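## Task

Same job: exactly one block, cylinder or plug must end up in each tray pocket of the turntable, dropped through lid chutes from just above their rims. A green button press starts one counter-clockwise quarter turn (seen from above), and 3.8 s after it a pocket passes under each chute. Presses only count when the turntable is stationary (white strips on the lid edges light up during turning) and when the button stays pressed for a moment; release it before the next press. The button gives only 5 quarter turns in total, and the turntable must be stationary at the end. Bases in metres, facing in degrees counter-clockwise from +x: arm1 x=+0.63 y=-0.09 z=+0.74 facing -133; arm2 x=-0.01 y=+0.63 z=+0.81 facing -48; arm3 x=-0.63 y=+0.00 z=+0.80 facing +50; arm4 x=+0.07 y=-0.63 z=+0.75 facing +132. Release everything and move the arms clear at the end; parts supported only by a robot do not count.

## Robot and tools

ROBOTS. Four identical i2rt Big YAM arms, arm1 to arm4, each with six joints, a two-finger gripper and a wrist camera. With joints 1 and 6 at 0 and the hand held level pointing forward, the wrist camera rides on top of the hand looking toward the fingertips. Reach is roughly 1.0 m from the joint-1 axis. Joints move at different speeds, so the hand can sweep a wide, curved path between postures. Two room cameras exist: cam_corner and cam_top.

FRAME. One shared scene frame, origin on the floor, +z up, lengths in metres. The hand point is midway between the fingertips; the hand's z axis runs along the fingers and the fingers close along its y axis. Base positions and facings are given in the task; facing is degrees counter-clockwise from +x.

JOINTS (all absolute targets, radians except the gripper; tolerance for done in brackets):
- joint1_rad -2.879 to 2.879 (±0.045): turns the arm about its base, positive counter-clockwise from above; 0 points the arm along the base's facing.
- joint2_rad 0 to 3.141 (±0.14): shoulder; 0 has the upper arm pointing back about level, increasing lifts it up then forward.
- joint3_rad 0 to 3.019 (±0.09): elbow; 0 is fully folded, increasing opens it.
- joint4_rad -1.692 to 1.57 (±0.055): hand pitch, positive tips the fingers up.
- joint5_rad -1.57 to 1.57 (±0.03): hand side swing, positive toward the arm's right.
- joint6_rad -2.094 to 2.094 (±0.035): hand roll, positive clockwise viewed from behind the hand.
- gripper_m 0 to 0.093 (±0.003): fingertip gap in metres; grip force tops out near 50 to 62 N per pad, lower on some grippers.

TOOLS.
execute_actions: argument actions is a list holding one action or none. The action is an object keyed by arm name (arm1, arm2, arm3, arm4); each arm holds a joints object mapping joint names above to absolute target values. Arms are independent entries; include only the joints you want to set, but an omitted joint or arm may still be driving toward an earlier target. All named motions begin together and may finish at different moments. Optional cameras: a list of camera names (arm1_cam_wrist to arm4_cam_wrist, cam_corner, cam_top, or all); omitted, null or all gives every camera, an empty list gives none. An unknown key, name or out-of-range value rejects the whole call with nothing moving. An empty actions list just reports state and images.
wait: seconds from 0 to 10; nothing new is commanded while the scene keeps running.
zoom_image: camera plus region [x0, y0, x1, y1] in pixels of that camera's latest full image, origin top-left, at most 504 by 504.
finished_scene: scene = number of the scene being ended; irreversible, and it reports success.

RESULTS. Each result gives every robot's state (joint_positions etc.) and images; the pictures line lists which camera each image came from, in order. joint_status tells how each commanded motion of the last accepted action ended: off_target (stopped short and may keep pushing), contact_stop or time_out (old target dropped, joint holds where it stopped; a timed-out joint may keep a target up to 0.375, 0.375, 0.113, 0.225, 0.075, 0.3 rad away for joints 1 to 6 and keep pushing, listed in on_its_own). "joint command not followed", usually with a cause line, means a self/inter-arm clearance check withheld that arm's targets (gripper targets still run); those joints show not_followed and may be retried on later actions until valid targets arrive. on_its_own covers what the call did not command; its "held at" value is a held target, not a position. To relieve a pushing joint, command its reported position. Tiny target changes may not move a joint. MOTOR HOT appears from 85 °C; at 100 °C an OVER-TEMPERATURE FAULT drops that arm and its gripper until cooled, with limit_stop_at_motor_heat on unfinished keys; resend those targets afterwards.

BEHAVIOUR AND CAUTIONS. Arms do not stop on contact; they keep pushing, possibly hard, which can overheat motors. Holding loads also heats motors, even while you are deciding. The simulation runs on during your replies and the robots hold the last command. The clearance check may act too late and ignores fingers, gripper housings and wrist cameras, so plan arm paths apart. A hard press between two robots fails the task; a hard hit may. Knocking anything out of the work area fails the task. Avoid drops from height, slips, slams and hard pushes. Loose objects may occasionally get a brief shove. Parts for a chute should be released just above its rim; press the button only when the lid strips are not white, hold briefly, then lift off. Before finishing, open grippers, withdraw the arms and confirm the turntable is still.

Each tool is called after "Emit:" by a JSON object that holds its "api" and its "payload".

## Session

Emit:
{"api": "execute_actions", "payload": {"actions": []}}

Scene clock: 0.00 s.
Motor temperatures (°C, as the motors report them): arm1=[32 36 44 35 34 35] | arm2=[34 36 46 34 32 33] | arm3=[32 37 44 35 33 32] | arm4=[34 35 46 35 32 34]
arm1.joint_positions: joint1_rad=+0.172 joint2_rad=+0.435 joint3_rad=+1.449 joint4_rad=-1.532 joint5_rad=+0.010 joint6_rad=-0.014 gripper_m=+0.094
arm1.joint_status: not commanded
arm1.hand: x=+0.5544 y=-0.1824 z=+1.2946 quat_wxyz=(-0.241, -0.759, -0.413, +0.442) (m; scene frame)
arm2.joint_positions: joint1_rad=-0.637 joint2_rad=+0.453 joint3_rad=+1.452 joint4_rad=-1.551 joint5_rad=-0.002 joint6_rad=+0.014 gripper_m=+0.094
arm2.joint_status: not commanded
arm2.hand: x=+0.0032 y=+0.5062 z=+1.3642 quat_wxyz=(-0.363, -0.588, -0.644, +0.328) (m; scene frame)
arm3.joint_positions: joint1_rad=+0.637 joint2_rad=+0.448 joint3_rad=+1.469 joint4_rad=-1.544 joint5_rad=+0.012 joint6_rad=-0.002 gripper_m=+0.095
arm3.joint_status: not commanded
arm3.hand: x=-0.6134 y=+0.1195 z=+1.3632 quat_wxyz=(-0.367, +0.589, -0.632, -0.346) (m; scene frame)
arm4.joint_positions: joint1_rad=-0.445 joint2_rad=+0.440 joint3_rad=+1.468 joint4_rad=-1.539 joint5_rad=-0.007 joint6_rad=+0.009 gripper_m=+0.094
arm4.joint_status: not commanded
arm4.hand: x=+0.0395 y=-0.5147 z=+1.3118 quat_wxyz=(-0.296, +0.692, -0.516, -0.409) (m; scene frame)
pictures: arm1_cam_wrist, arm2_cam_wrist, arm3_cam_wrist, arm4_cam_wrist, cam_corner, cam_top
Images, in order (width x height): arm1_cam_wrist 504x504, arm2_cam_wrist 504x504, arm3_cam_wrist 504x504, arm4_cam_wrist 504x504, cam_corner 504x504, cam_top 504x504.

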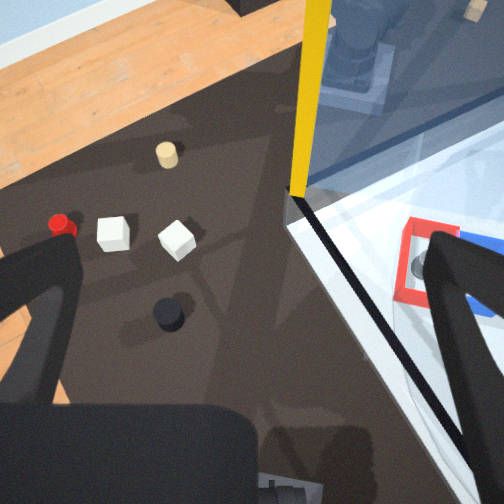

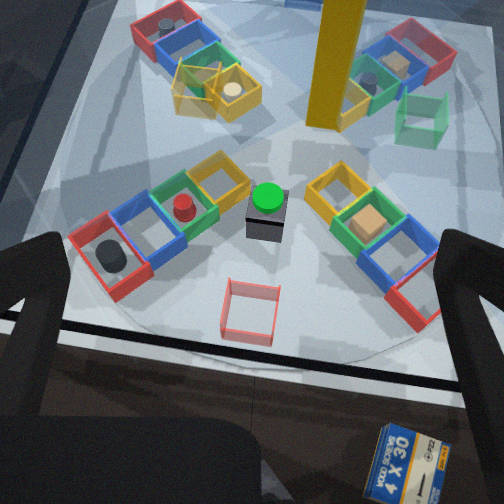

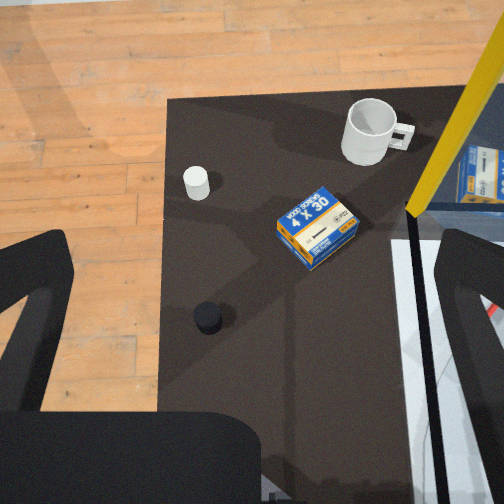

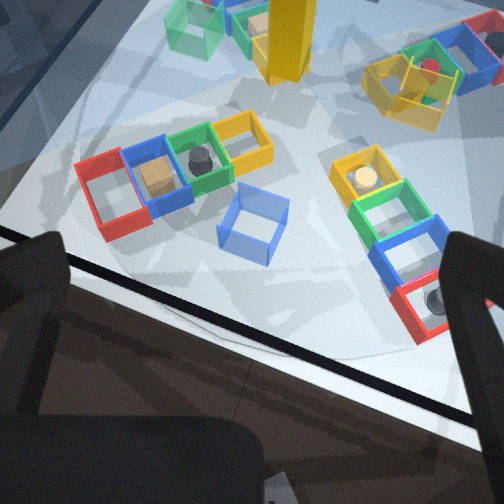

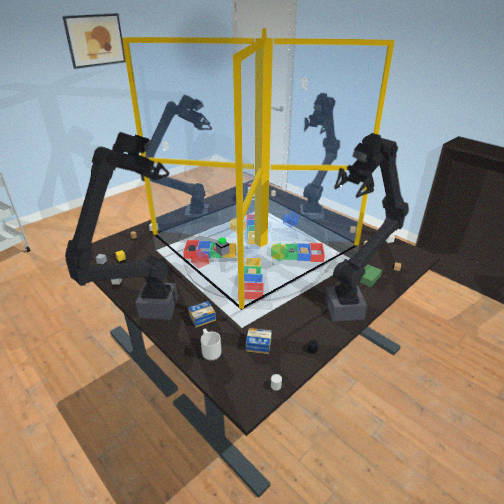

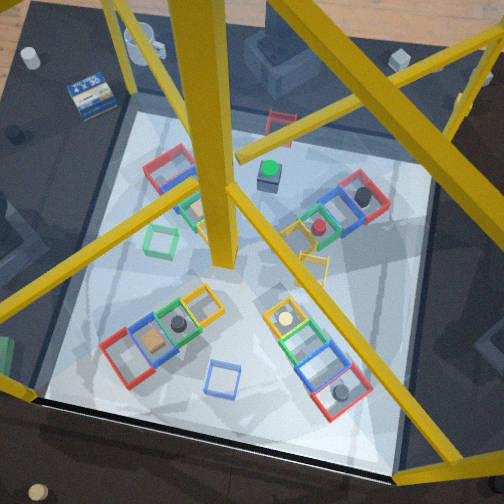

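Emit:
{"api": "execute_actions", "payload": {"actions": [{"arm1":{"joints":{"joint1_rad":0.55,"joint2_rad":1.21,"joint3_rad":0.795,"joint4_rad":-1.135}},"arm2":{"joints":{"joint1_rad":-0.68,"joint2_rad":1.35,"joint3_rad":1.2,"joint4_rad":-1.395}},"arm3":{"joints":{"joint1_rad":0.84,"joint2_rad":1.32,"joint3_rad":0.727,"joint4_rad":-0.95}},"arm4":{"joints":{"joint1_rad":-2.28,"joint2_rad":0.95,"joint3_rad":0.9,"joint4_rad":-1.5}}}], "cameras": ["arm1_cam_wrist","arm2_cam_wrist","arm3_cam_wrist","arm4_cam_wrist"]}}

Scene clock: 87.83 s.
Motor temperatures (°C, as the motors report them): arm1=[32 35 46 36 34 35] | arm2=[34 35 49 35 32 33] | arm3=[32 37 46 35 33 32] | arm4=[34 35 48 36 33 39]
arm1.joint_positions: joint1_rad=+0.548 joint2_rad=+1.199 joint3_rad=+0.796 joint4_rad=-1.150 joint5_rad=+0.010 joint6_rad=-0.014 gripper_m=+0.094
arm1.joint_status: all done
arm1.hand: x=+0.5673 y=-0.3824 z=+0.8554 quat_wxyz=(-0.010, -0.768, -0.640, +0.009) (m; scene frame)
arm2.joint_positions: joint1_rad=-0.675 joint2_rad=+1.350 joint3_rad=+1.193 joint4_rad=-1.403 joint5_rad=-0.002 joint6_rad=+0.014 gripper_m=+0.094
arm2.joint_status: all done
arm2.hand: x=+0.0117 y=+0.2468 z=+1.0255 quat_wxyz=(-0.004, -0.690, -0.724, +0.007) (m; scene frame)
arm3.joint_positions: joint1_rad=+0.835 joint2_rad=+1.309 joint3_rad=+0.719 joint4_rad=-0.968 joint5_rad=+0.012 joint6_rad=-0.002 gripper_m=+0.095
arm3.joint_status: all done
arm3.hand: x=-0.6699 y=+0.3099 z=+0.8626 quat_wxyz=(-0.009, +0.755, -0.655, -0.009) (m; scene frame)
arm4.joint_positions: joint1_rad=-1.749 joint2_rad=+0.931 joint3_rad=+0.886 joint4_rad=-1.522 joint5_rad=-0.055 joint6_rad=-0.498 gripper_m=+0.094
arm4.joint_status: joint1_rad time_out (moved -1.305 of -1.835); the others done
arm4.on_its_own: joint1_rad reads -1.749 and still pushes toward -2.013 since a time_out (your -2.280 is given up)
arm4.hand: x=+0.2672 y=-0.4983 z=+0.9637 quat_wxyz=(-0.001, +0.505, -0.863, -0.027) (m; scene frame)
pictures: arm1_cam_wrist, arm2_cam_wrist, arm3_cam_wrist, arm4_cam_wrist
Images, in order (width x height): arm1_cam_wrist 504x504, arm2_cam_wrist 504x504, arm3_cam_wrist 504x504, arm4_cam_wrist 504x504.

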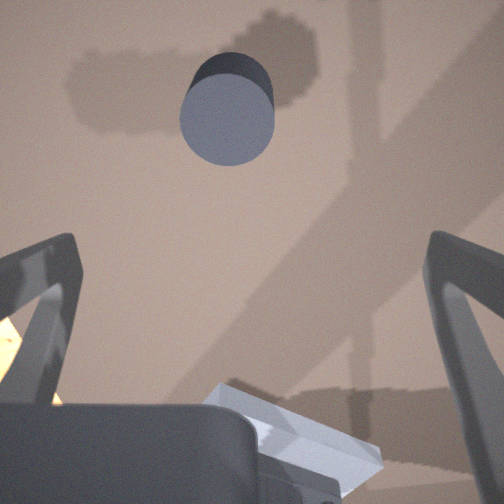

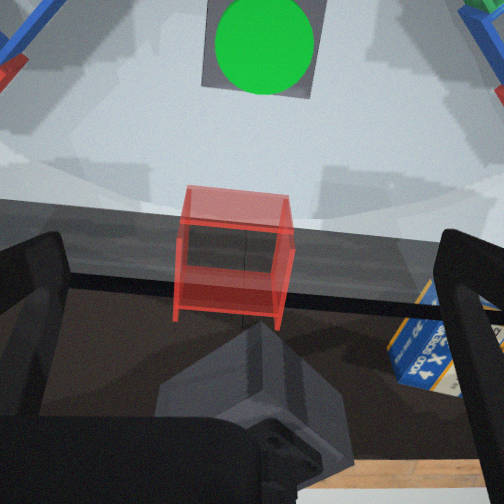

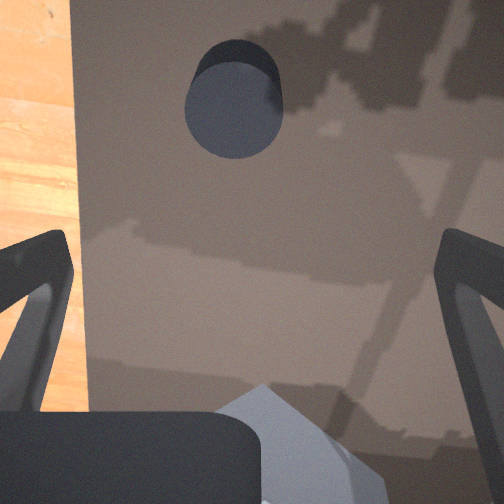

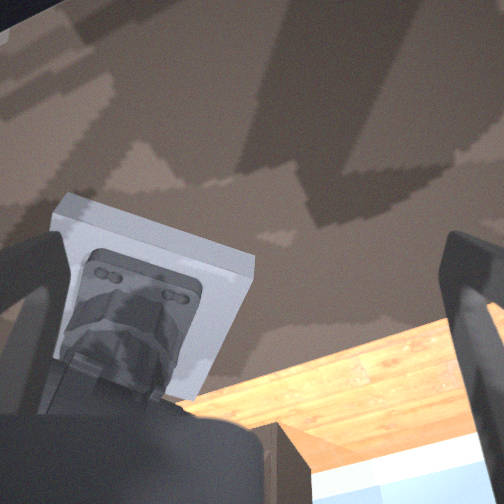

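Emit:
{"api": "execute_actions", "payload": {"actions": [{"arm4":{"joints":{"joint1_rad":-1.749}}}], "cameras": ["cam_corner","cam_top","arm4_cam_wrist"]}}

Scene clock: 101.47 s.
Motor temperatures (°C, as the motors report them): arm1=[32 35 46 36 34 35] | arm2=[34 36 50 35 32 33] | arm3=[32 37 46 35 33 32] | arm4=[36 35 49 36 35 55]
arm1.joint_positions: joint1_rad=+0.548 joint2_rad=+1.199 joint3_rad=+0.796 joint4_rad=-1.150 joint5_rad=+0.010 joint6_rad=-0.014 gripper_m=+0.094
arm1.joint_status: not commanded
arm1.hand: x=+0.5673 y=-0.3824 z=+0.8554 quat_wxyz=(-0.010, -0.768, -0.640, +0.009) (m; scene frame)
arm2.joint_positions: joint1_rad=-0.675 joint2_rad=+1.350 joint3_rad=+1.193 joint4_rad=-1.403 joint5_rad=-0.002 joint6_rad=+0.014 gripper_m=+0.094
arm2.joint_status: not commanded
arm2.hand: x=+0.0117 y=+0.2468 z=+1.0255 quat_wxyz=(-0.004, -0.690, -0.724, +0.007) (m; scene frame)
arm3.joint_positions: joint1_rad=+0.835 joint2_rad=+1.309 joint3_rad=+0.719 joint4_rad=-0.968 joint5_rad=+0.012 joint6_rad=-0.002 gripper_m=+0.095
arm3.joint_status: not commanded
arm3.hand: x=-0.6699 y=+0.3099 z=+0.8626 quat_wxyz=(-0.009, +0.755, -0.655, -0.009) (m; scene frame)
arm4.joint_positions: joint1_rad=-1.666 joint2_rad=+0.924 joint3_rad=+0.886 joint4_rad=-1.530 joint5_rad=-0.034 joint6_rad=-0.260 gripper_m=+0.094
arm4.joint_status: joint1_rad time_out (moved +0.083 of +0.000)
arm4.on_its_own: joint1_rad reads -1.666 and still pushes toward -1.749 since a time_out
arm4.hand: x=+0.2557 y=-0.4872 z=+0.9650 quat_wxyz=(+0.002, +0.437, -0.899, -0.016) (m; scene frame)
pictures: arm4_cam_wrist, cam_corner, cam_top
Images, in order (width x height): arm4_cam_wrist 504x504, cam_corner 504x504, cam_top 504x504.

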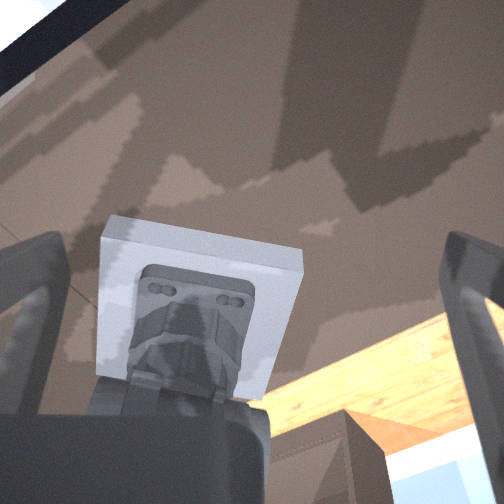

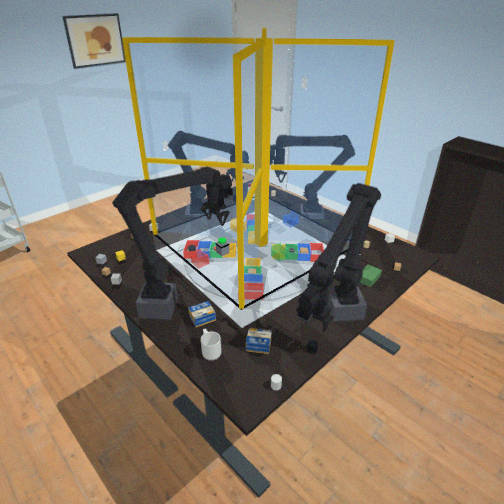

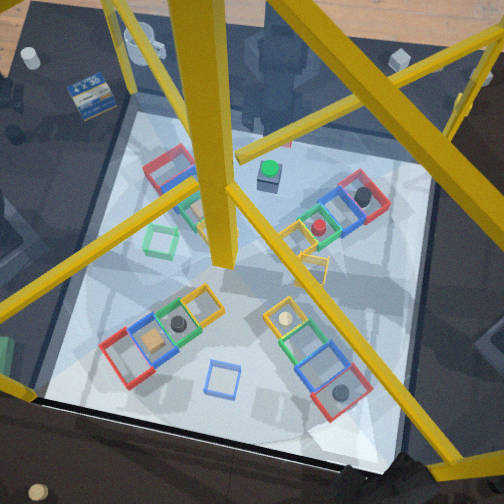

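Emit:
{"api": "execute_actions", "payload": {"actions": [{"arm4":{"joints":{"joint1_rad":-1.5,"joint2_rad":0.6,"joint3_rad":0.55,"joint4_rad":-1.5,"joint5_rad":0.0,"joint6_rad":0.0,"gripper_m":0.07}},"arm2":{"joints":{"gripper_m":0.0}}}], "cameras": ["arm4_cam_wrist","cam_top"]}}

Scene clock: 112.03 s.
Motor temperatures (°C, as the motors report them): arm1=[32 35 46 36 34 35] | arm2=[34 36 50 35 32 33] | arm3=[32 37 46 35 33 32] | arm4=[35 35 49 36 35 52]
arm1.joint_positions: joint1_rad=+0.548 joint2_rad=+1.199 joint3_rad=+0.796 joint4_rad=-1.150 joint5_rad=+0.010 joint6_rad=-0.014 gripper_m=+0.094
arm1.joint_status: not commanded
arm1.hand: x=+0.5673 y=-0.3824 z=+0.8554 quat_wxyz=(-0.010, -0.768, -0.640, +0.009) (m; scene frame)
arm2.joint_positions: joint1_rad=-0.675 joint2_rad=+1.350 joint3_rad=+1.193 joint4_rad=-1.403 joint5_rad=-0.002 joint6_rad=+0.014 gripper_m=+0.001
arm2.joint_status: all done
arm2.hand: x=+0.0117 y=+0.2468 z=+1.0255 quat_wxyz=(-0.004, -0.690, -0.724, +0.007) (m; scene frame)
arm3.joint_positions: joint1_rad=+0.835 joint2_rad=+1.309 joint3_rad=+0.719 joint4_rad=-0.968 joint5_rad=+0.012 joint6_rad=-0.002 gripper_m=+0.095
arm3.joint_status: not commanded
arm3.hand: x=-0.6699 y=+0.3099 z=+0.8626 quat_wxyz=(-0.009, +0.755, -0.655, -0.009) (m; scene frame)
arm4.joint_positions: joint1_rad=-1.508 joint2_rad=+0.599 joint3_rad=+0.554 joint4_rad=-1.500 joint5_rad=-0.003 joint6_rad=-0.015 gripper_m=+0.070
arm4.joint_status: all done
arm4.hand: x=+0.1688 y=-0.5326 z=+0.8888 quat_wxyz=(-0.010, +0.398, -0.917, -0.005) (m; scene frame)
pictures: arm4_cam_wrist, cam_top
Images, in order (width x height): arm4_cam_wrist 504x504, cam_top 504x504.

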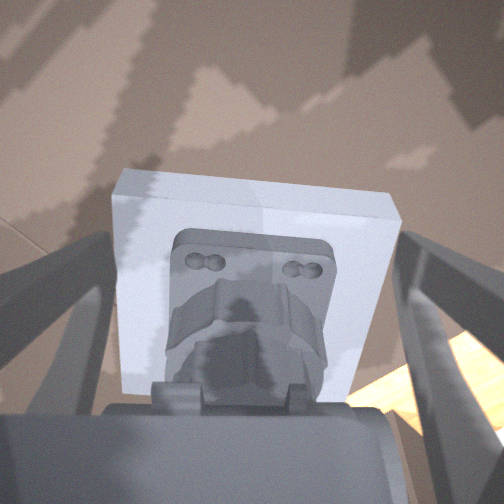

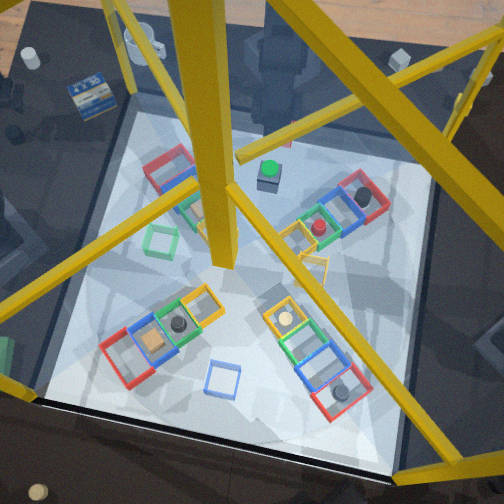

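Emit:
{"api": "execute_actions", "payload": {"actions": [{"arm1":{"joints":{"joint1_rad":0.59,"joint2_rad":1.41,"joint3_rad":0.67,"joint4_rad":-0.805,"gripper_m":0.075}},"arm2":{"joints":{"joint1_rad":-0.70,"joint2_rad":1.468,"joint3_rad":1.133,"joint4_rad":-1.21}},"arm3":{"joints":{"joint1_rad":0.868,"joint2_rad":1.594,"joint3_rad":0.627,"joint4_rad":-0.577,"gripper_m":0.075}},"arm4":{"joints":{"joint1_rad":-2.28}}}], "cameras": ["arm1_cam_wrist","arm2_cam_wrist","arm3_cam_wrist","arm4_cam_wrist"]}}

Scene clock: 149.10 s.
Motor temperatures (°C, as the motors report them): arm1=[32 35 46 36 34 35] | arm2=[34 36 51 34 32 33] | arm3=[32 37 46 35 33 32] | arm4=[34 35 48 36 33 42]
arm1.joint_positions: joint1_rad=+0.587 joint2_rad=+1.416 joint3_rad=+0.672 joint4_rad=-0.822 joint5_rad=+0.010 joint6_rad=-0.014 gripper_m=+0.075
arm1.joint_status: all done
arm1.hand: x=+0.5787 y=-0.3946 z=+0.7536 quat_wxyz=(-0.006, -0.756, -0.655, +0.003) (m; scene frame)
arm2.joint_positions: joint1_rad=-0.696 joint2_rad=+1.472 joint3_rad=+1.126 joint4_rad=-1.222 joint5_rad=-0.002 joint6_rad=+0.014 gripper_m=+0.001
arm2.joint_status: all done
arm2.hand: x=+0.0042 y=+0.2190 z=+0.9548 quat_wxyz=(-0.001, -0.698, -0.716, +0.004) (m; scene frame)
arm3.joint_positions: joint1_rad=+0.863 joint2_rad=+1.599 joint3_rad=+0.623 joint4_rad=-0.594 joint5_rad=+0.012 joint6_rad=-0.002 gripper_m=+0.075
arm3.joint_status: all done
arm3.hand: x=-0.6807 y=+0.3144 z=+0.7524 quat_wxyz=(-0.005, +0.765, -0.645, -0.005) (m; scene frame)
arm4.joint_positions: joint1_rad=-2.269 joint2_rad=+0.599 joint3_rad=+0.554 joint4_rad=-1.500 joint5_rad=-0.002 joint6_rad=-0.014 gripper_m=+0.070
arm4.joint_status: all done
arm4.hand: x=+0.2099 y=-0.6243 z=+0.8890 quat_wxyz=(-0.012, +0.028, -1.000, +0.000) (m; scene frame)
pictures: arm1_cam_wrist, arm2_cam_wrist, arm3_cam_wrist, arm4_cam_wrist
Images, in order (width x height): arm1_cam_wrist 504x504, arm2_cam_wrist 504x504, arm3_cam_wrist 504x504, arm4_cam_wrist 504x504.

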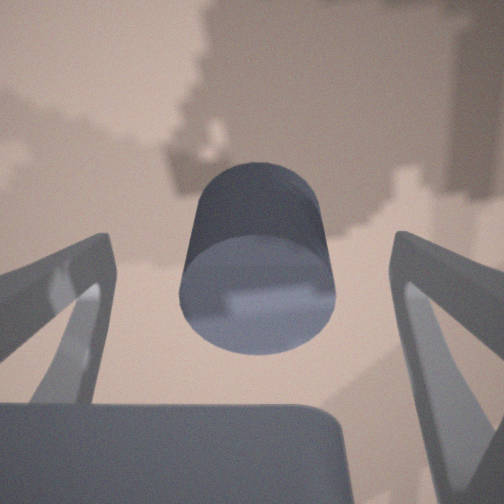

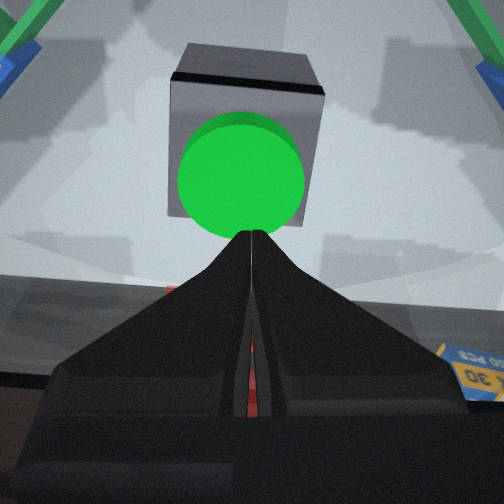

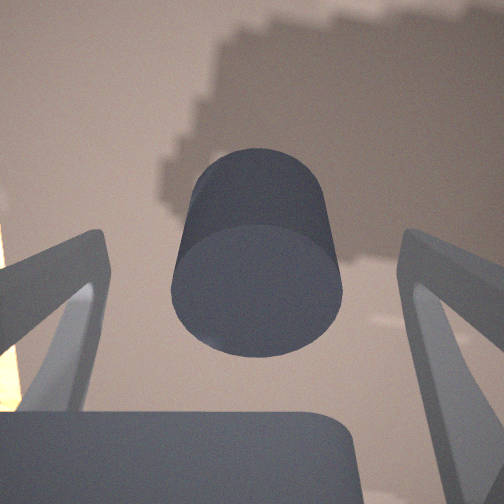

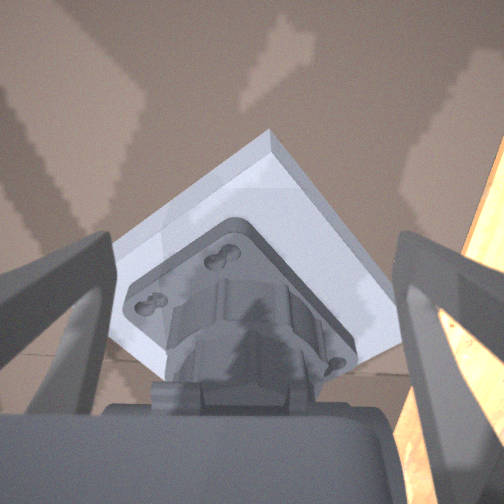

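Emit:
{"api": "execute_actions", "payload": {"actions": [{"arm1":{"joints":{"gripper_m":0.02}},"arm2":{"joints":{"joint2_rad":1.59}},"arm3":{"joints":{"gripper_m":0.02}},"arm4":{"joints":{"joint2_rad":1.395,"joint3_rad":0.95,"joint4_rad":-1.09,"gripper_m":0.09}}}], "cameras": ["arm4_cam_wrist","arm2_cam_wrist","cam_top"]}}

Emit:
{"api": "execute_actions", "payload": {"actions": [{"arm1":{"joints":{"joint2_rad":0.95,"joint4_rad":-1.27}},"arm2":{"joints":{"joint2_rad":1.2,"joint4_rad":-1.45}},"arm3":{"joints":{"joint2_rad":1.05,"joint4_rad":-1.13}}}], "cameras": ["arm1_cam_wrist","arm3_cam_wrist","cam_top"]}}

Scene clock: 156.77 s.
Motor temperatures (°C, as the motors report them): arm1=[32 35 45 36 34 35] | arm2=[34 36 51 34 32 33] | arm3=[32 37 45 35 33 32] | arm4=[34 35 48 36 33 41]
arm1.joint_positions: joint1_rad=+0.587 joint2_rad=+1.416 joint3_rad=+0.672 joint4_rad=-0.822 joint5_rad=+0.011 joint6_rad=-0.014 gripper_m=+0.035
arm1.joint_status: gripper_m off_target (ended at +0.035, target +0.020)
arm1.hand: x=+0.5786 y=-0.3946 z=+0.7536 quat_wxyz=(-0.006, -0.756, -0.655, +0.004) (m; scene frame)
arm2.joint_positions: joint1_rad=-0.696 joint2_rad=+1.578 joint3_rad=+1.131 joint4_rad=-1.221 joint5_rad=-0.002 joint6_rad=+0.014 gripper_m=+0.001
arm2.joint_status: all done
arm2.hand: x=+0.0039 y=+0.2179 z=+0.9150 quat_wxyz=(+0.036, -0.697, -0.716, -0.030) (m; scene frame)
arm3.joint_positions: joint1_rad=+0.863 joint2_rad=+1.599 joint3_rad=+0.623 joint4_rad=-0.594 joint5_rad=+0.013 joint6_rad=-0.002 gripper_m=+0.036
arm3.joint_status: gripper_m off_target (ended at +0.036, target +0.020)
arm3.hand: x=-0.6806 y=+0.3144 z=+0.7524 quat_wxyz=(-0.005, +0.765, -0.645, -0.004) (m; scene frame)
arm4.joint_positions: joint1_rad=-2.269 joint2_rad=+1.404 joint3_rad=+0.919 joint4_rad=-1.098 joint5_rad=-0.002 joint6_rad=-0.013 gripper_m=+0.090
arm4.joint_status: all done
arm4.hand: x=+0.4356 y=-0.6151 z=+0.8429 quat_wxyz=(+0.006, +0.027, -1.000, +0.000) (m; scene frame)
pictures: arm2_cam_wrist, arm4_cam_wrist, cam_top
Images, in order (width x height): arm2_cam_wrist 504x504, arm4_cam_wrist 504x504, cam_top 504x504.

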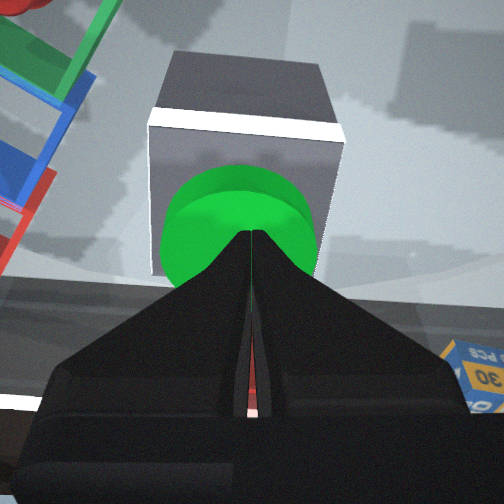

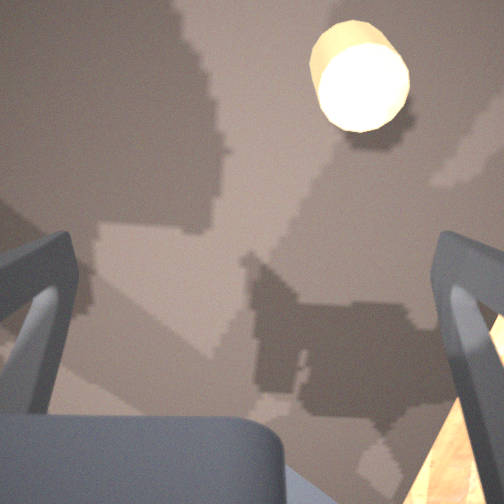

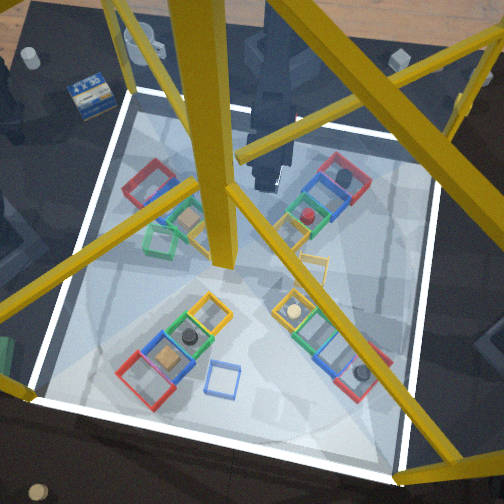

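Scene clock: 158.07 s.
Motor temperatures (°C, as the motors report them): arm1=[32 35 45 36 34 35] | arm2=[34 36 51 34 32 33] | arm3=[32 37 45 35 33 32] | arm4=[34 35 48 36 33 41]
arm1.joint_positions: joint1_rad=+0.587 joint2_rad=+0.945 joint3_rad=+0.672 joint4_rad=-1.254 joint5_rad=+0.011 joint6_rad=-0.014 gripper_m=+0.035
arm1.joint_status: all done
arm1.hand: x=+0.5894 y=-0.3152 z=+0.8709 quat_wxyz=(-0.018, -0.756, -0.654, +0.019) (m; scene frame)
arm2.joint_positions: joint1_rad=-0.696 joint2_rad=+1.194 joint3_rad=+1.128 joint4_rad=-1.441 joint5_rad=-0.002 joint6_rad=+0.014 gripper_m=+0.001
arm2.joint_status: all done
arm2.hand: x=+0.0021 y=+0.2891 z=+1.0526 quat_wxyz=(-0.022, -0.697, -0.716, +0.025) (m; scene frame)
arm3.joint_positions: joint1_rad=+0.863 joint2_rad=+1.054 joint3_rad=+0.623 joint4_rad=-1.115 joint5_rad=+0.013 joint6_rad=-0.002 gripper_m=+0.036
arm3.joint_status: all done
arm3.hand: x=-0.6675 y=+0.2461 z=+0.8946 quat_wxyz=(-0.013, +0.764, -0.645, -0.014) (m; scene frame)
arm4.joint_positions: joint1_rad=-2.269 joint2_rad=+1.404 joint3_rad=+0.919 joint4_rad=-1.098 joint5_rad=-0.002 joint6_rad=-0.013 gripper_m=+0.090
arm4.joint_status: not commanded
arm4.hand: x=+0.4356 y=-0.6151 z=+0.8429 quat_wxyz=(+0.006, +0.027, -1.000, +0.000) (m; scene frame)
pictures: arm1_cam_wrist, arm3_cam_wrist, cam_top
Images, in order (width x height): arm1_cam_wrist 504x504, arm3_cam_wrist 504x504, cam_top 504x504.

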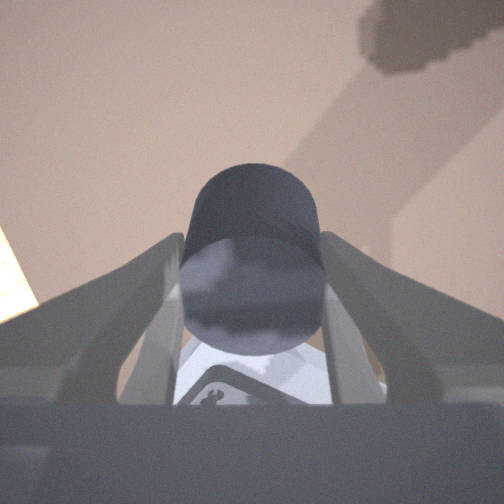

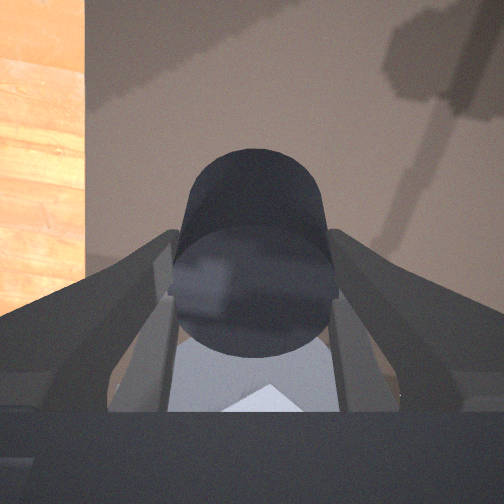

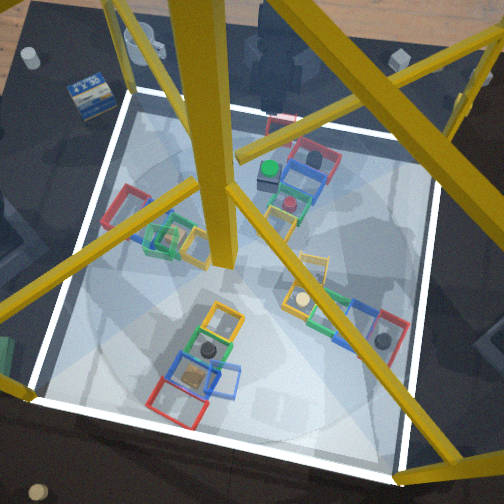

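Emit:
{"api": "execute_actions", "payload": {"actions": [{"arm1":{"joints":{"joint1_rad":-1.065,"joint2_rad":0.75,"joint3_rad":0.7,"joint4_rad":-1.5}},"arm2":{"joints":{"joint1_rad":0.72,"joint2_rad":0.9,"joint3_rad":0.9,"joint4_rad":-1.5,"gripper_m":0.08}},"arm3":{"joints":{"joint1_rad":-0.796,"joint2_rad":0.75,"joint3_rad":0.7,"joint4_rad":-1.5}},"arm4":{"joints":{"joint1_rad":-2.38,"joint2_rad":1.592,"joint3_rad":0.85,"joint4_rad":-0.803,"gripper_m":0.08}}}], "cameras": ["arm2_cam_wrist","arm4_cam_wrist","cam_top"]}}

Scene clock: 195.20 s.
Motor temperatures (°C, as the motors report them): arm1=[32 35 47 36 34 35] | arm2=[34 35 51 34 32 33] | arm3=[32 37 46 35 33 32] | arm4=[34 36 49 36 33 39]
arm1.joint_positions: joint1_rad=-1.061 joint2_rad=+0.741 joint3_rad=+0.672 joint4_rad=-1.482 joint5_rad=+0.011 joint6_rad=-0.014 gripper_m=+0.035
arm1.joint_status: all done
arm1.hand: x=+0.4590 y=-0.0420 z=+0.9019 quat_wxyz=(+0.002, -0.994, +0.110, +0.002) (m; scene frame)
arm2.joint_positions: joint1_rad=+0.717 joint2_rad=+0.897 joint3_rad=+0.904 joint4_rad=-1.492 joint5_rad=-0.002 joint6_rad=+0.014 gripper_m=+0.080
arm2.joint_status: all done
arm2.hand: x=+0.2282 y=+0.6028 z=+1.0393 quat_wxyz=(-0.040, -0.065, -0.997, +0.004) (m; scene frame)
arm3.joint_positions: joint1_rad=-0.791 joint2_rad=+0.743 joint3_rad=+0.650 joint4_rad=-1.485 joint5_rad=+0.013 joint6_rad=-0.002 gripper_m=+0.036
arm3.joint_status: all done
arm3.hand: x=-0.4611 y=+0.0133 z=+0.9569 quat_wxyz=(+0.010, +0.044, -0.999, +0.001) (m; scene frame)
arm4.joint_positions: joint1_rad=-2.381 joint2_rad=+1.611 joint3_rad=+0.848 joint4_rad=-0.815 joint5_rad=-0.002 joint6_rad=-0.013 gripper_m=+0.080
arm4.joint_status: all done
arm4.hand: x=+0.4532 y=-0.6569 z=+0.7482 quat_wxyz=(+0.003, -0.029, -1.000, +0.000) (m; scene frame)
pictures: arm2_cam_wrist, arm4_cam_wrist, cam_top
Images, in order (width x height): arm2_cam_wrist 504x504, arm4_cam_wrist 504x504, cam_top 504x504.

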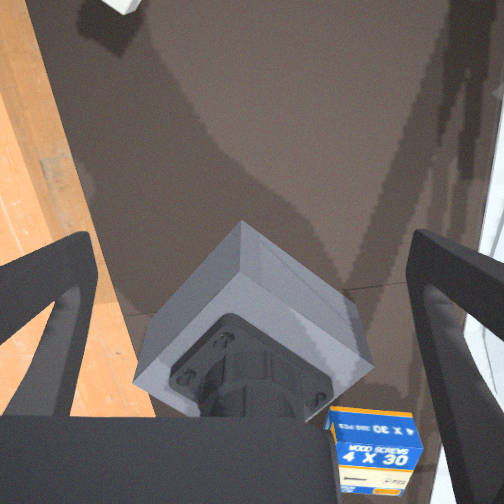

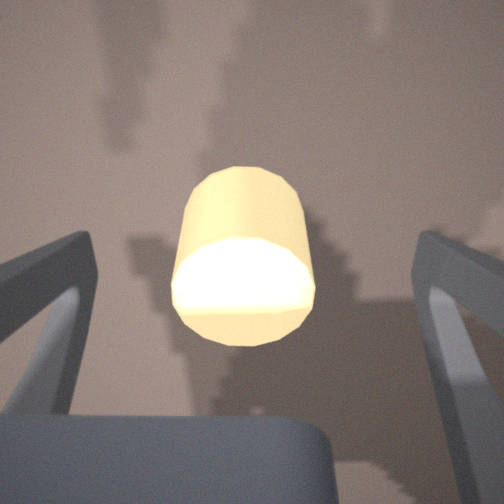

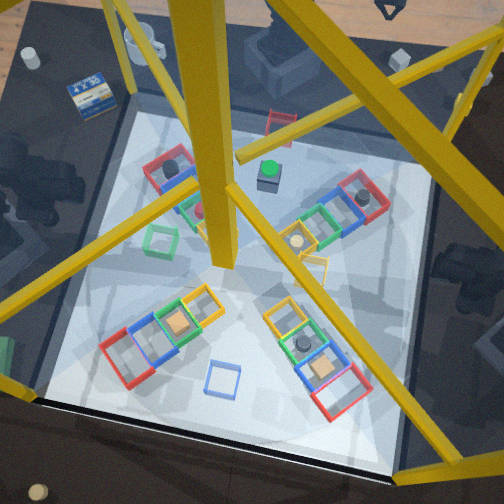

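Emit:
{"api": "execute_actions", "payload": {"actions": [{"arm1":{"joints":{"joint3_rad":1.2,"joint4_rad":-1.62}},"arm2":{"joints":{"joint1_rad":1.0,"joint2_rad":1.36,"joint3_rad":0.708,"joint4_rad":-0.89}},"arm3":{"joints":{"joint3_rad":1.1,"joint4_rad":-1.62}},"arm4":{"joints":{"gripper_m":0.015}}}], "cameras": ["arm2_cam_wrist"]}}

Emit:
{"api": "execute_actions", "payload": {"actions": [{"arm1":{"joints":{"joint2_rad":1.575,"joint3_rad":1.53,"joint4_rad":-1.39}},"arm3":{"joints":{"joint2_rad":1.467,"joint3_rad":1.24,"joint4_rad":-1.26}},"arm4":{"joints":{"joint2_rad":1.0,"joint4_rad":-1.4}}}], "cameras": ["arm1_cam_wrist","arm3_cam_wrist","arm4_cam_wrist","cam_top"]}}

Scene clock: 210.17 s.
Motor temperatures (°C, as the motors report them): arm1=[32 35 49 35 34 35] | arm2=[34 35 51 34 32 33] | arm3=[32 37 48 35 33 32] | arm4=[34 36 47 36 33 39]
arm1.joint_positions: joint1_rad=-1.061 joint2_rad=+0.746 joint3_rad=+1.158 joint4_rad=-1.603 joint5_rad=+0.011 joint6_rad=-0.014 gripper_m=+0.035
arm1.joint_status: all done
arm1.hand: x=+0.4011 y=-0.0269 z=+1.0987 quat_wxyz=(+0.024, -0.977, +0.110, +0.179) (m; scene frame)
arm2.joint_positions: joint1_rad=+0.999 joint2_rad=+1.358 joint3_rad=+0.703 joint4_rad=-0.903 joint5_rad=-0.002 joint6_rad=+0.014 gripper_m=+0.080
arm2.joint_status: all done
arm2.hand: x=+0.2967 y=+0.6818 z=+0.8480 quat_wxyz=(-0.002, +0.076, -0.997, +0.000) (m; scene frame)
arm3.joint_positions: joint1_rad=-0.791 joint2_rad=+0.746 joint3_rad=+1.054 joint4_rad=-1.606 joint5_rad=+0.013 joint6_rad=-0.002 gripper_m=+0.036
arm3.joint_status: all done
arm3.hand: x=-0.4066 y=+0.0160 z=+1.1174 quat_wxyz=(-0.130, +0.042, -0.991, -0.005) (m; scene frame)
arm4.joint_positions: joint1_rad=-2.381 joint2_rad=+1.611 joint3_rad=+0.848 joint4_rad=-0.815 joint5_rad=-0.002 joint6_rad=-0.013 gripper_m=+0.031
arm4.joint_status: gripper_m off_target (ended at +0.031, target +0.015)
arm4.hand: x=+0.4532 y=-0.6569 z=+0.7482 quat_wxyz=(+0.003, -0.029, -1.000, +0.000) (m; scene frame)
pictures: arm2_cam_wrist
Images, in order (width x height): arm2_cam_wrist 504x504.

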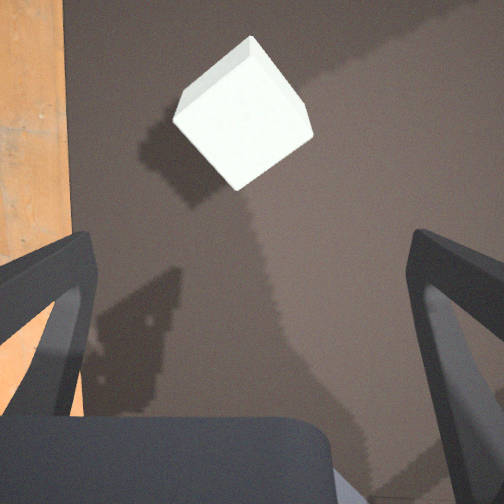

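Scene clock: 211.77 s.
Motor temperatures (°C, as the motors report them): arm1=[32 35 49 36 34 35] | arm2=[34 35 51 34 32 33] | arm3=[32 37 48 35 33 32] | arm4=[34 36 47 36 33 39]
arm1.joint_positions: joint1_rad=-1.061 joint2_rad=+1.585 joint3_rad=+1.511 joint4_rad=-1.401 joint5_rad=+0.011 joint6_rad=-0.014 gripper_m=+0.035
arm1.joint_status: all done
arm1.hand: x=+0.1413 y=+0.0341 z=+0.9679 quat_wxyz=(+0.007, -0.993, +0.110, +0.040) (m; scene frame)
arm2.joint_positions: joint1_rad=+0.999 joint2_rad=+1.358 joint3_rad=+0.703 joint4_rad=-0.903 joint5_rad=-0.002 joint6_rad=+0.014 gripper_m=+0.080
arm2.joint_status: not commanded
arm2.hand: x=+0.2967 y=+0.6818 z=+0.8480 quat_wxyz=(-0.002, +0.076, -0.997, +0.000) (m; scene frame)
arm3.joint_positions: joint1_rad=-0.820 joint2_rad=+1.422 joint3_rad=+1.208 joint4_rad=-1.283 joint5_rad=+0.016 joint6_rad=+0.016 gripper_m=+0.036
arm3.joint_status: all done
arm3.hand: x=-0.2041 y=+0.0219 z=+0.9870 quat_wxyz=(-0.031, +0.020, -0.999, +0.001) (m; scene frame)
arm4.joint_positions: joint1_rad=-2.381 joint2_rad=+0.995 joint3_rad=+0.848 joint4_rad=-1.390 joint5_rad=-0.002 joint6_rad=-0.013 gripper_m=+0.031
arm4.joint_status: all done
arm4.hand: x=+0.3330 y=-0.6481 z=+0.9352 quat_wxyz=(-0.017, -0.029, -0.999, +0.001) (m; scene frame)
pictures: arm1_cam_wrist, arm3_cam_wrist, arm4_cam_wrist, cam_top
Images, in order (width x height): arm1_cam_wrist 504x504, arm3_cam_wrist 504x504, arm4_cam_wrist 504x504, cam_top 504x504.

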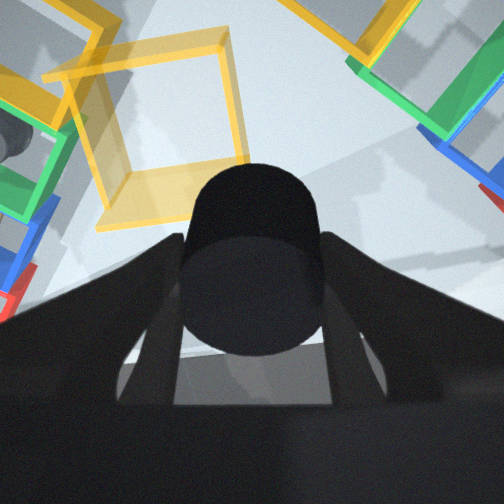

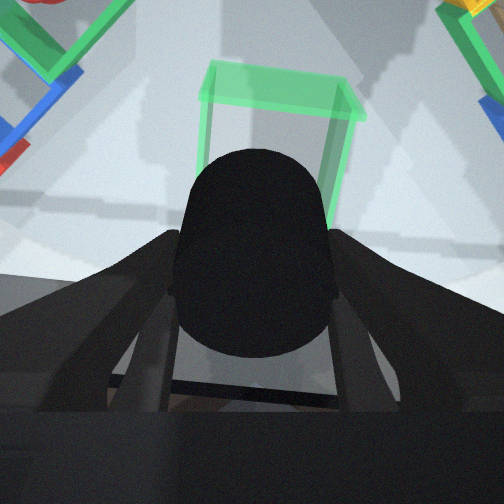

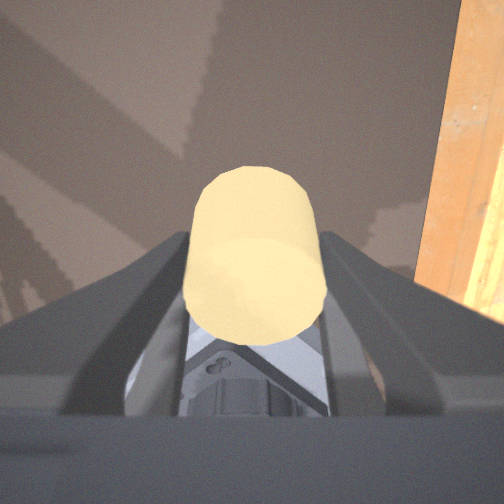

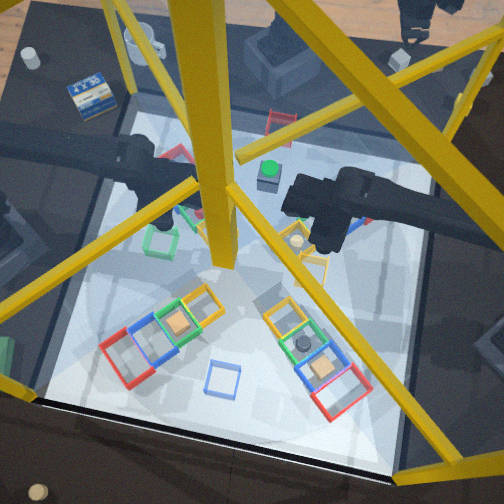

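Emit:
{"api": "zoom_image", "payload": {"camera": "arm1_cam_wrist", "region": [20, 0, 300, 260]}}

Emit:
{"api": "zoom_image", "payload": {"camera": "arm3_cam_wrist", "region": [150, 30, 410, 260]}}

Region (20, 0, 300, 260) of arm1_cam_wrist's 504x504 image, scaled by 1.800, with more detail than that image has; it fills the top 468 rows of this view, and the rest is white.

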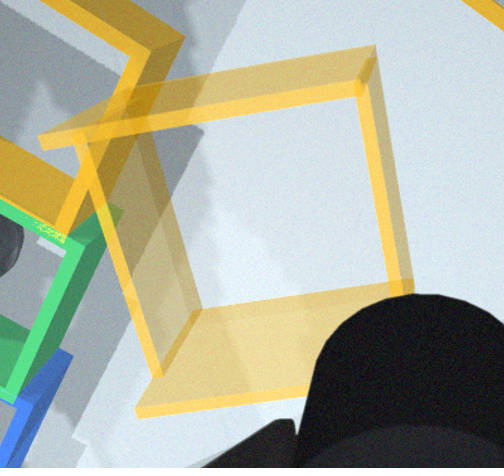

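Region (150, 30, 410, 260) of arm3_cam_wrist's 504x504 image, scaled by 1.938, with more detail than that image has; it fills the top 446 rows of this view, and the rest is white.

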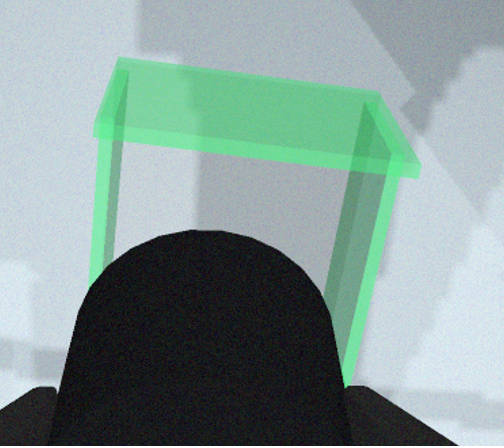

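Emit:
{"api": "execute_actions", "payload": {"actions": [{"arm1":{"joints":{"joint1_rad":-0.985,"joint2_rad":1.63,"joint3_rad":1.575,"joint4_rad":-1.365}},"arm2":{"joints":{"joint2_rad":1.61,"joint3_rad":0.618,"joint4_rad":-0.552,"joint6_rad":-0.70}},"arm3":{"joints":{"joint1_rad":-0.85,"joint3_rad":1.125,"joint4_rad":-1.22}},"arm4":{"joints":{"joint2_rad":0.65,"joint3_rad":0.6,"joint4_rad":-1.5}}}], "cameras": ["arm1_cam_wrist","arm2_cam_wrist","arm3_cam_wrist"]}}

Scene clock: 275.90 s.
Motor temperatures (°C, as the motors report them): arm1=[32 37 49 36 34 35] | arm2=[34 35 49 34 32 33] | arm3=[32 37 49 35 33 32] | arm4=[34 35 48 36 33 38]
arm1.joint_positions: joint1_rad=-0.977 joint2_rad=+1.605 joint3_rad=+1.523 joint4_rad=-1.381 joint5_rad=+0.010 joint6_rad=-0.014 gripper_m=+0.035
arm1.joint_status: all done
arm1.hand: x=+0.1233 y=-0.0055 z=+0.9636 quat_wxyz=(+0.005, -0.997, +0.069, +0.046) (m; scene frame)
arm2.joint_positions: joint1_rad=+0.999 joint2_rad=+1.614 joint3_rad=+0.613 joint4_rad=-0.564 joint5_rad=-0.002 joint6_rad=-0.690 gripper_m=+0.080
arm2.joint_status: all done
arm2.hand: x=+0.2953 y=+0.6812 z=+0.7501 quat_wxyz=(+0.002, +0.414, -0.910, +0.000) (m; scene frame)
arm3.joint_positions: joint1_rad=-0.845 joint2_rad=+1.471 joint3_rad=+1.114 joint4_rad=-1.236 joint5_rad=+0.014 joint6_rad=+0.007 gripper_m=+0.036
arm3.joint_status: all done
arm3.hand: x=-0.2241 y=+0.0114 z=+0.9337 quat_wxyz=(+0.017, +0.012, -1.000, +0.002) (m; scene frame)
arm4.joint_positions: joint1_rad=-2.381 joint2_rad=+0.648 joint3_rad=+0.605 joint4_rad=-1.495 joint5_rad=-0.002 joint6_rad=-0.013 gripper_m=+0.031
arm4.joint_status: all done
arm4.hand: x=+0.2249 y=-0.6405 z=+0.9028 quat_wxyz=(-0.016, -0.029, -0.999, +0.001) (m; scene frame)
pictures: arm1_cam_wrist, arm2_cam_wrist, arm3_cam_wrist
Images, in order (width x height): arm1_cam_wrist 504x504, arm2_cam_wrist 504x504, arm3_cam_wrist 504x504.

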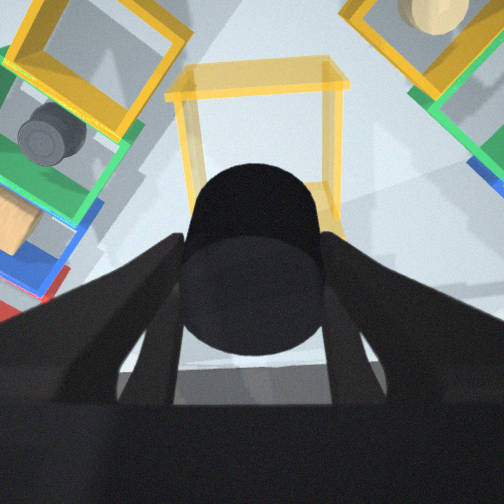

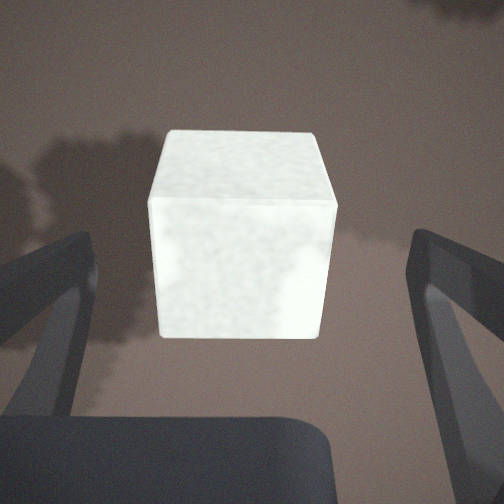

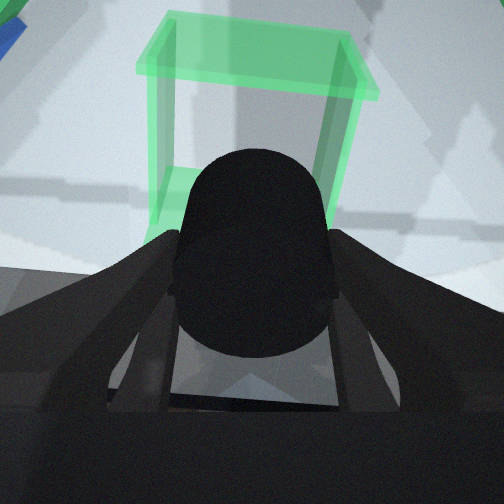

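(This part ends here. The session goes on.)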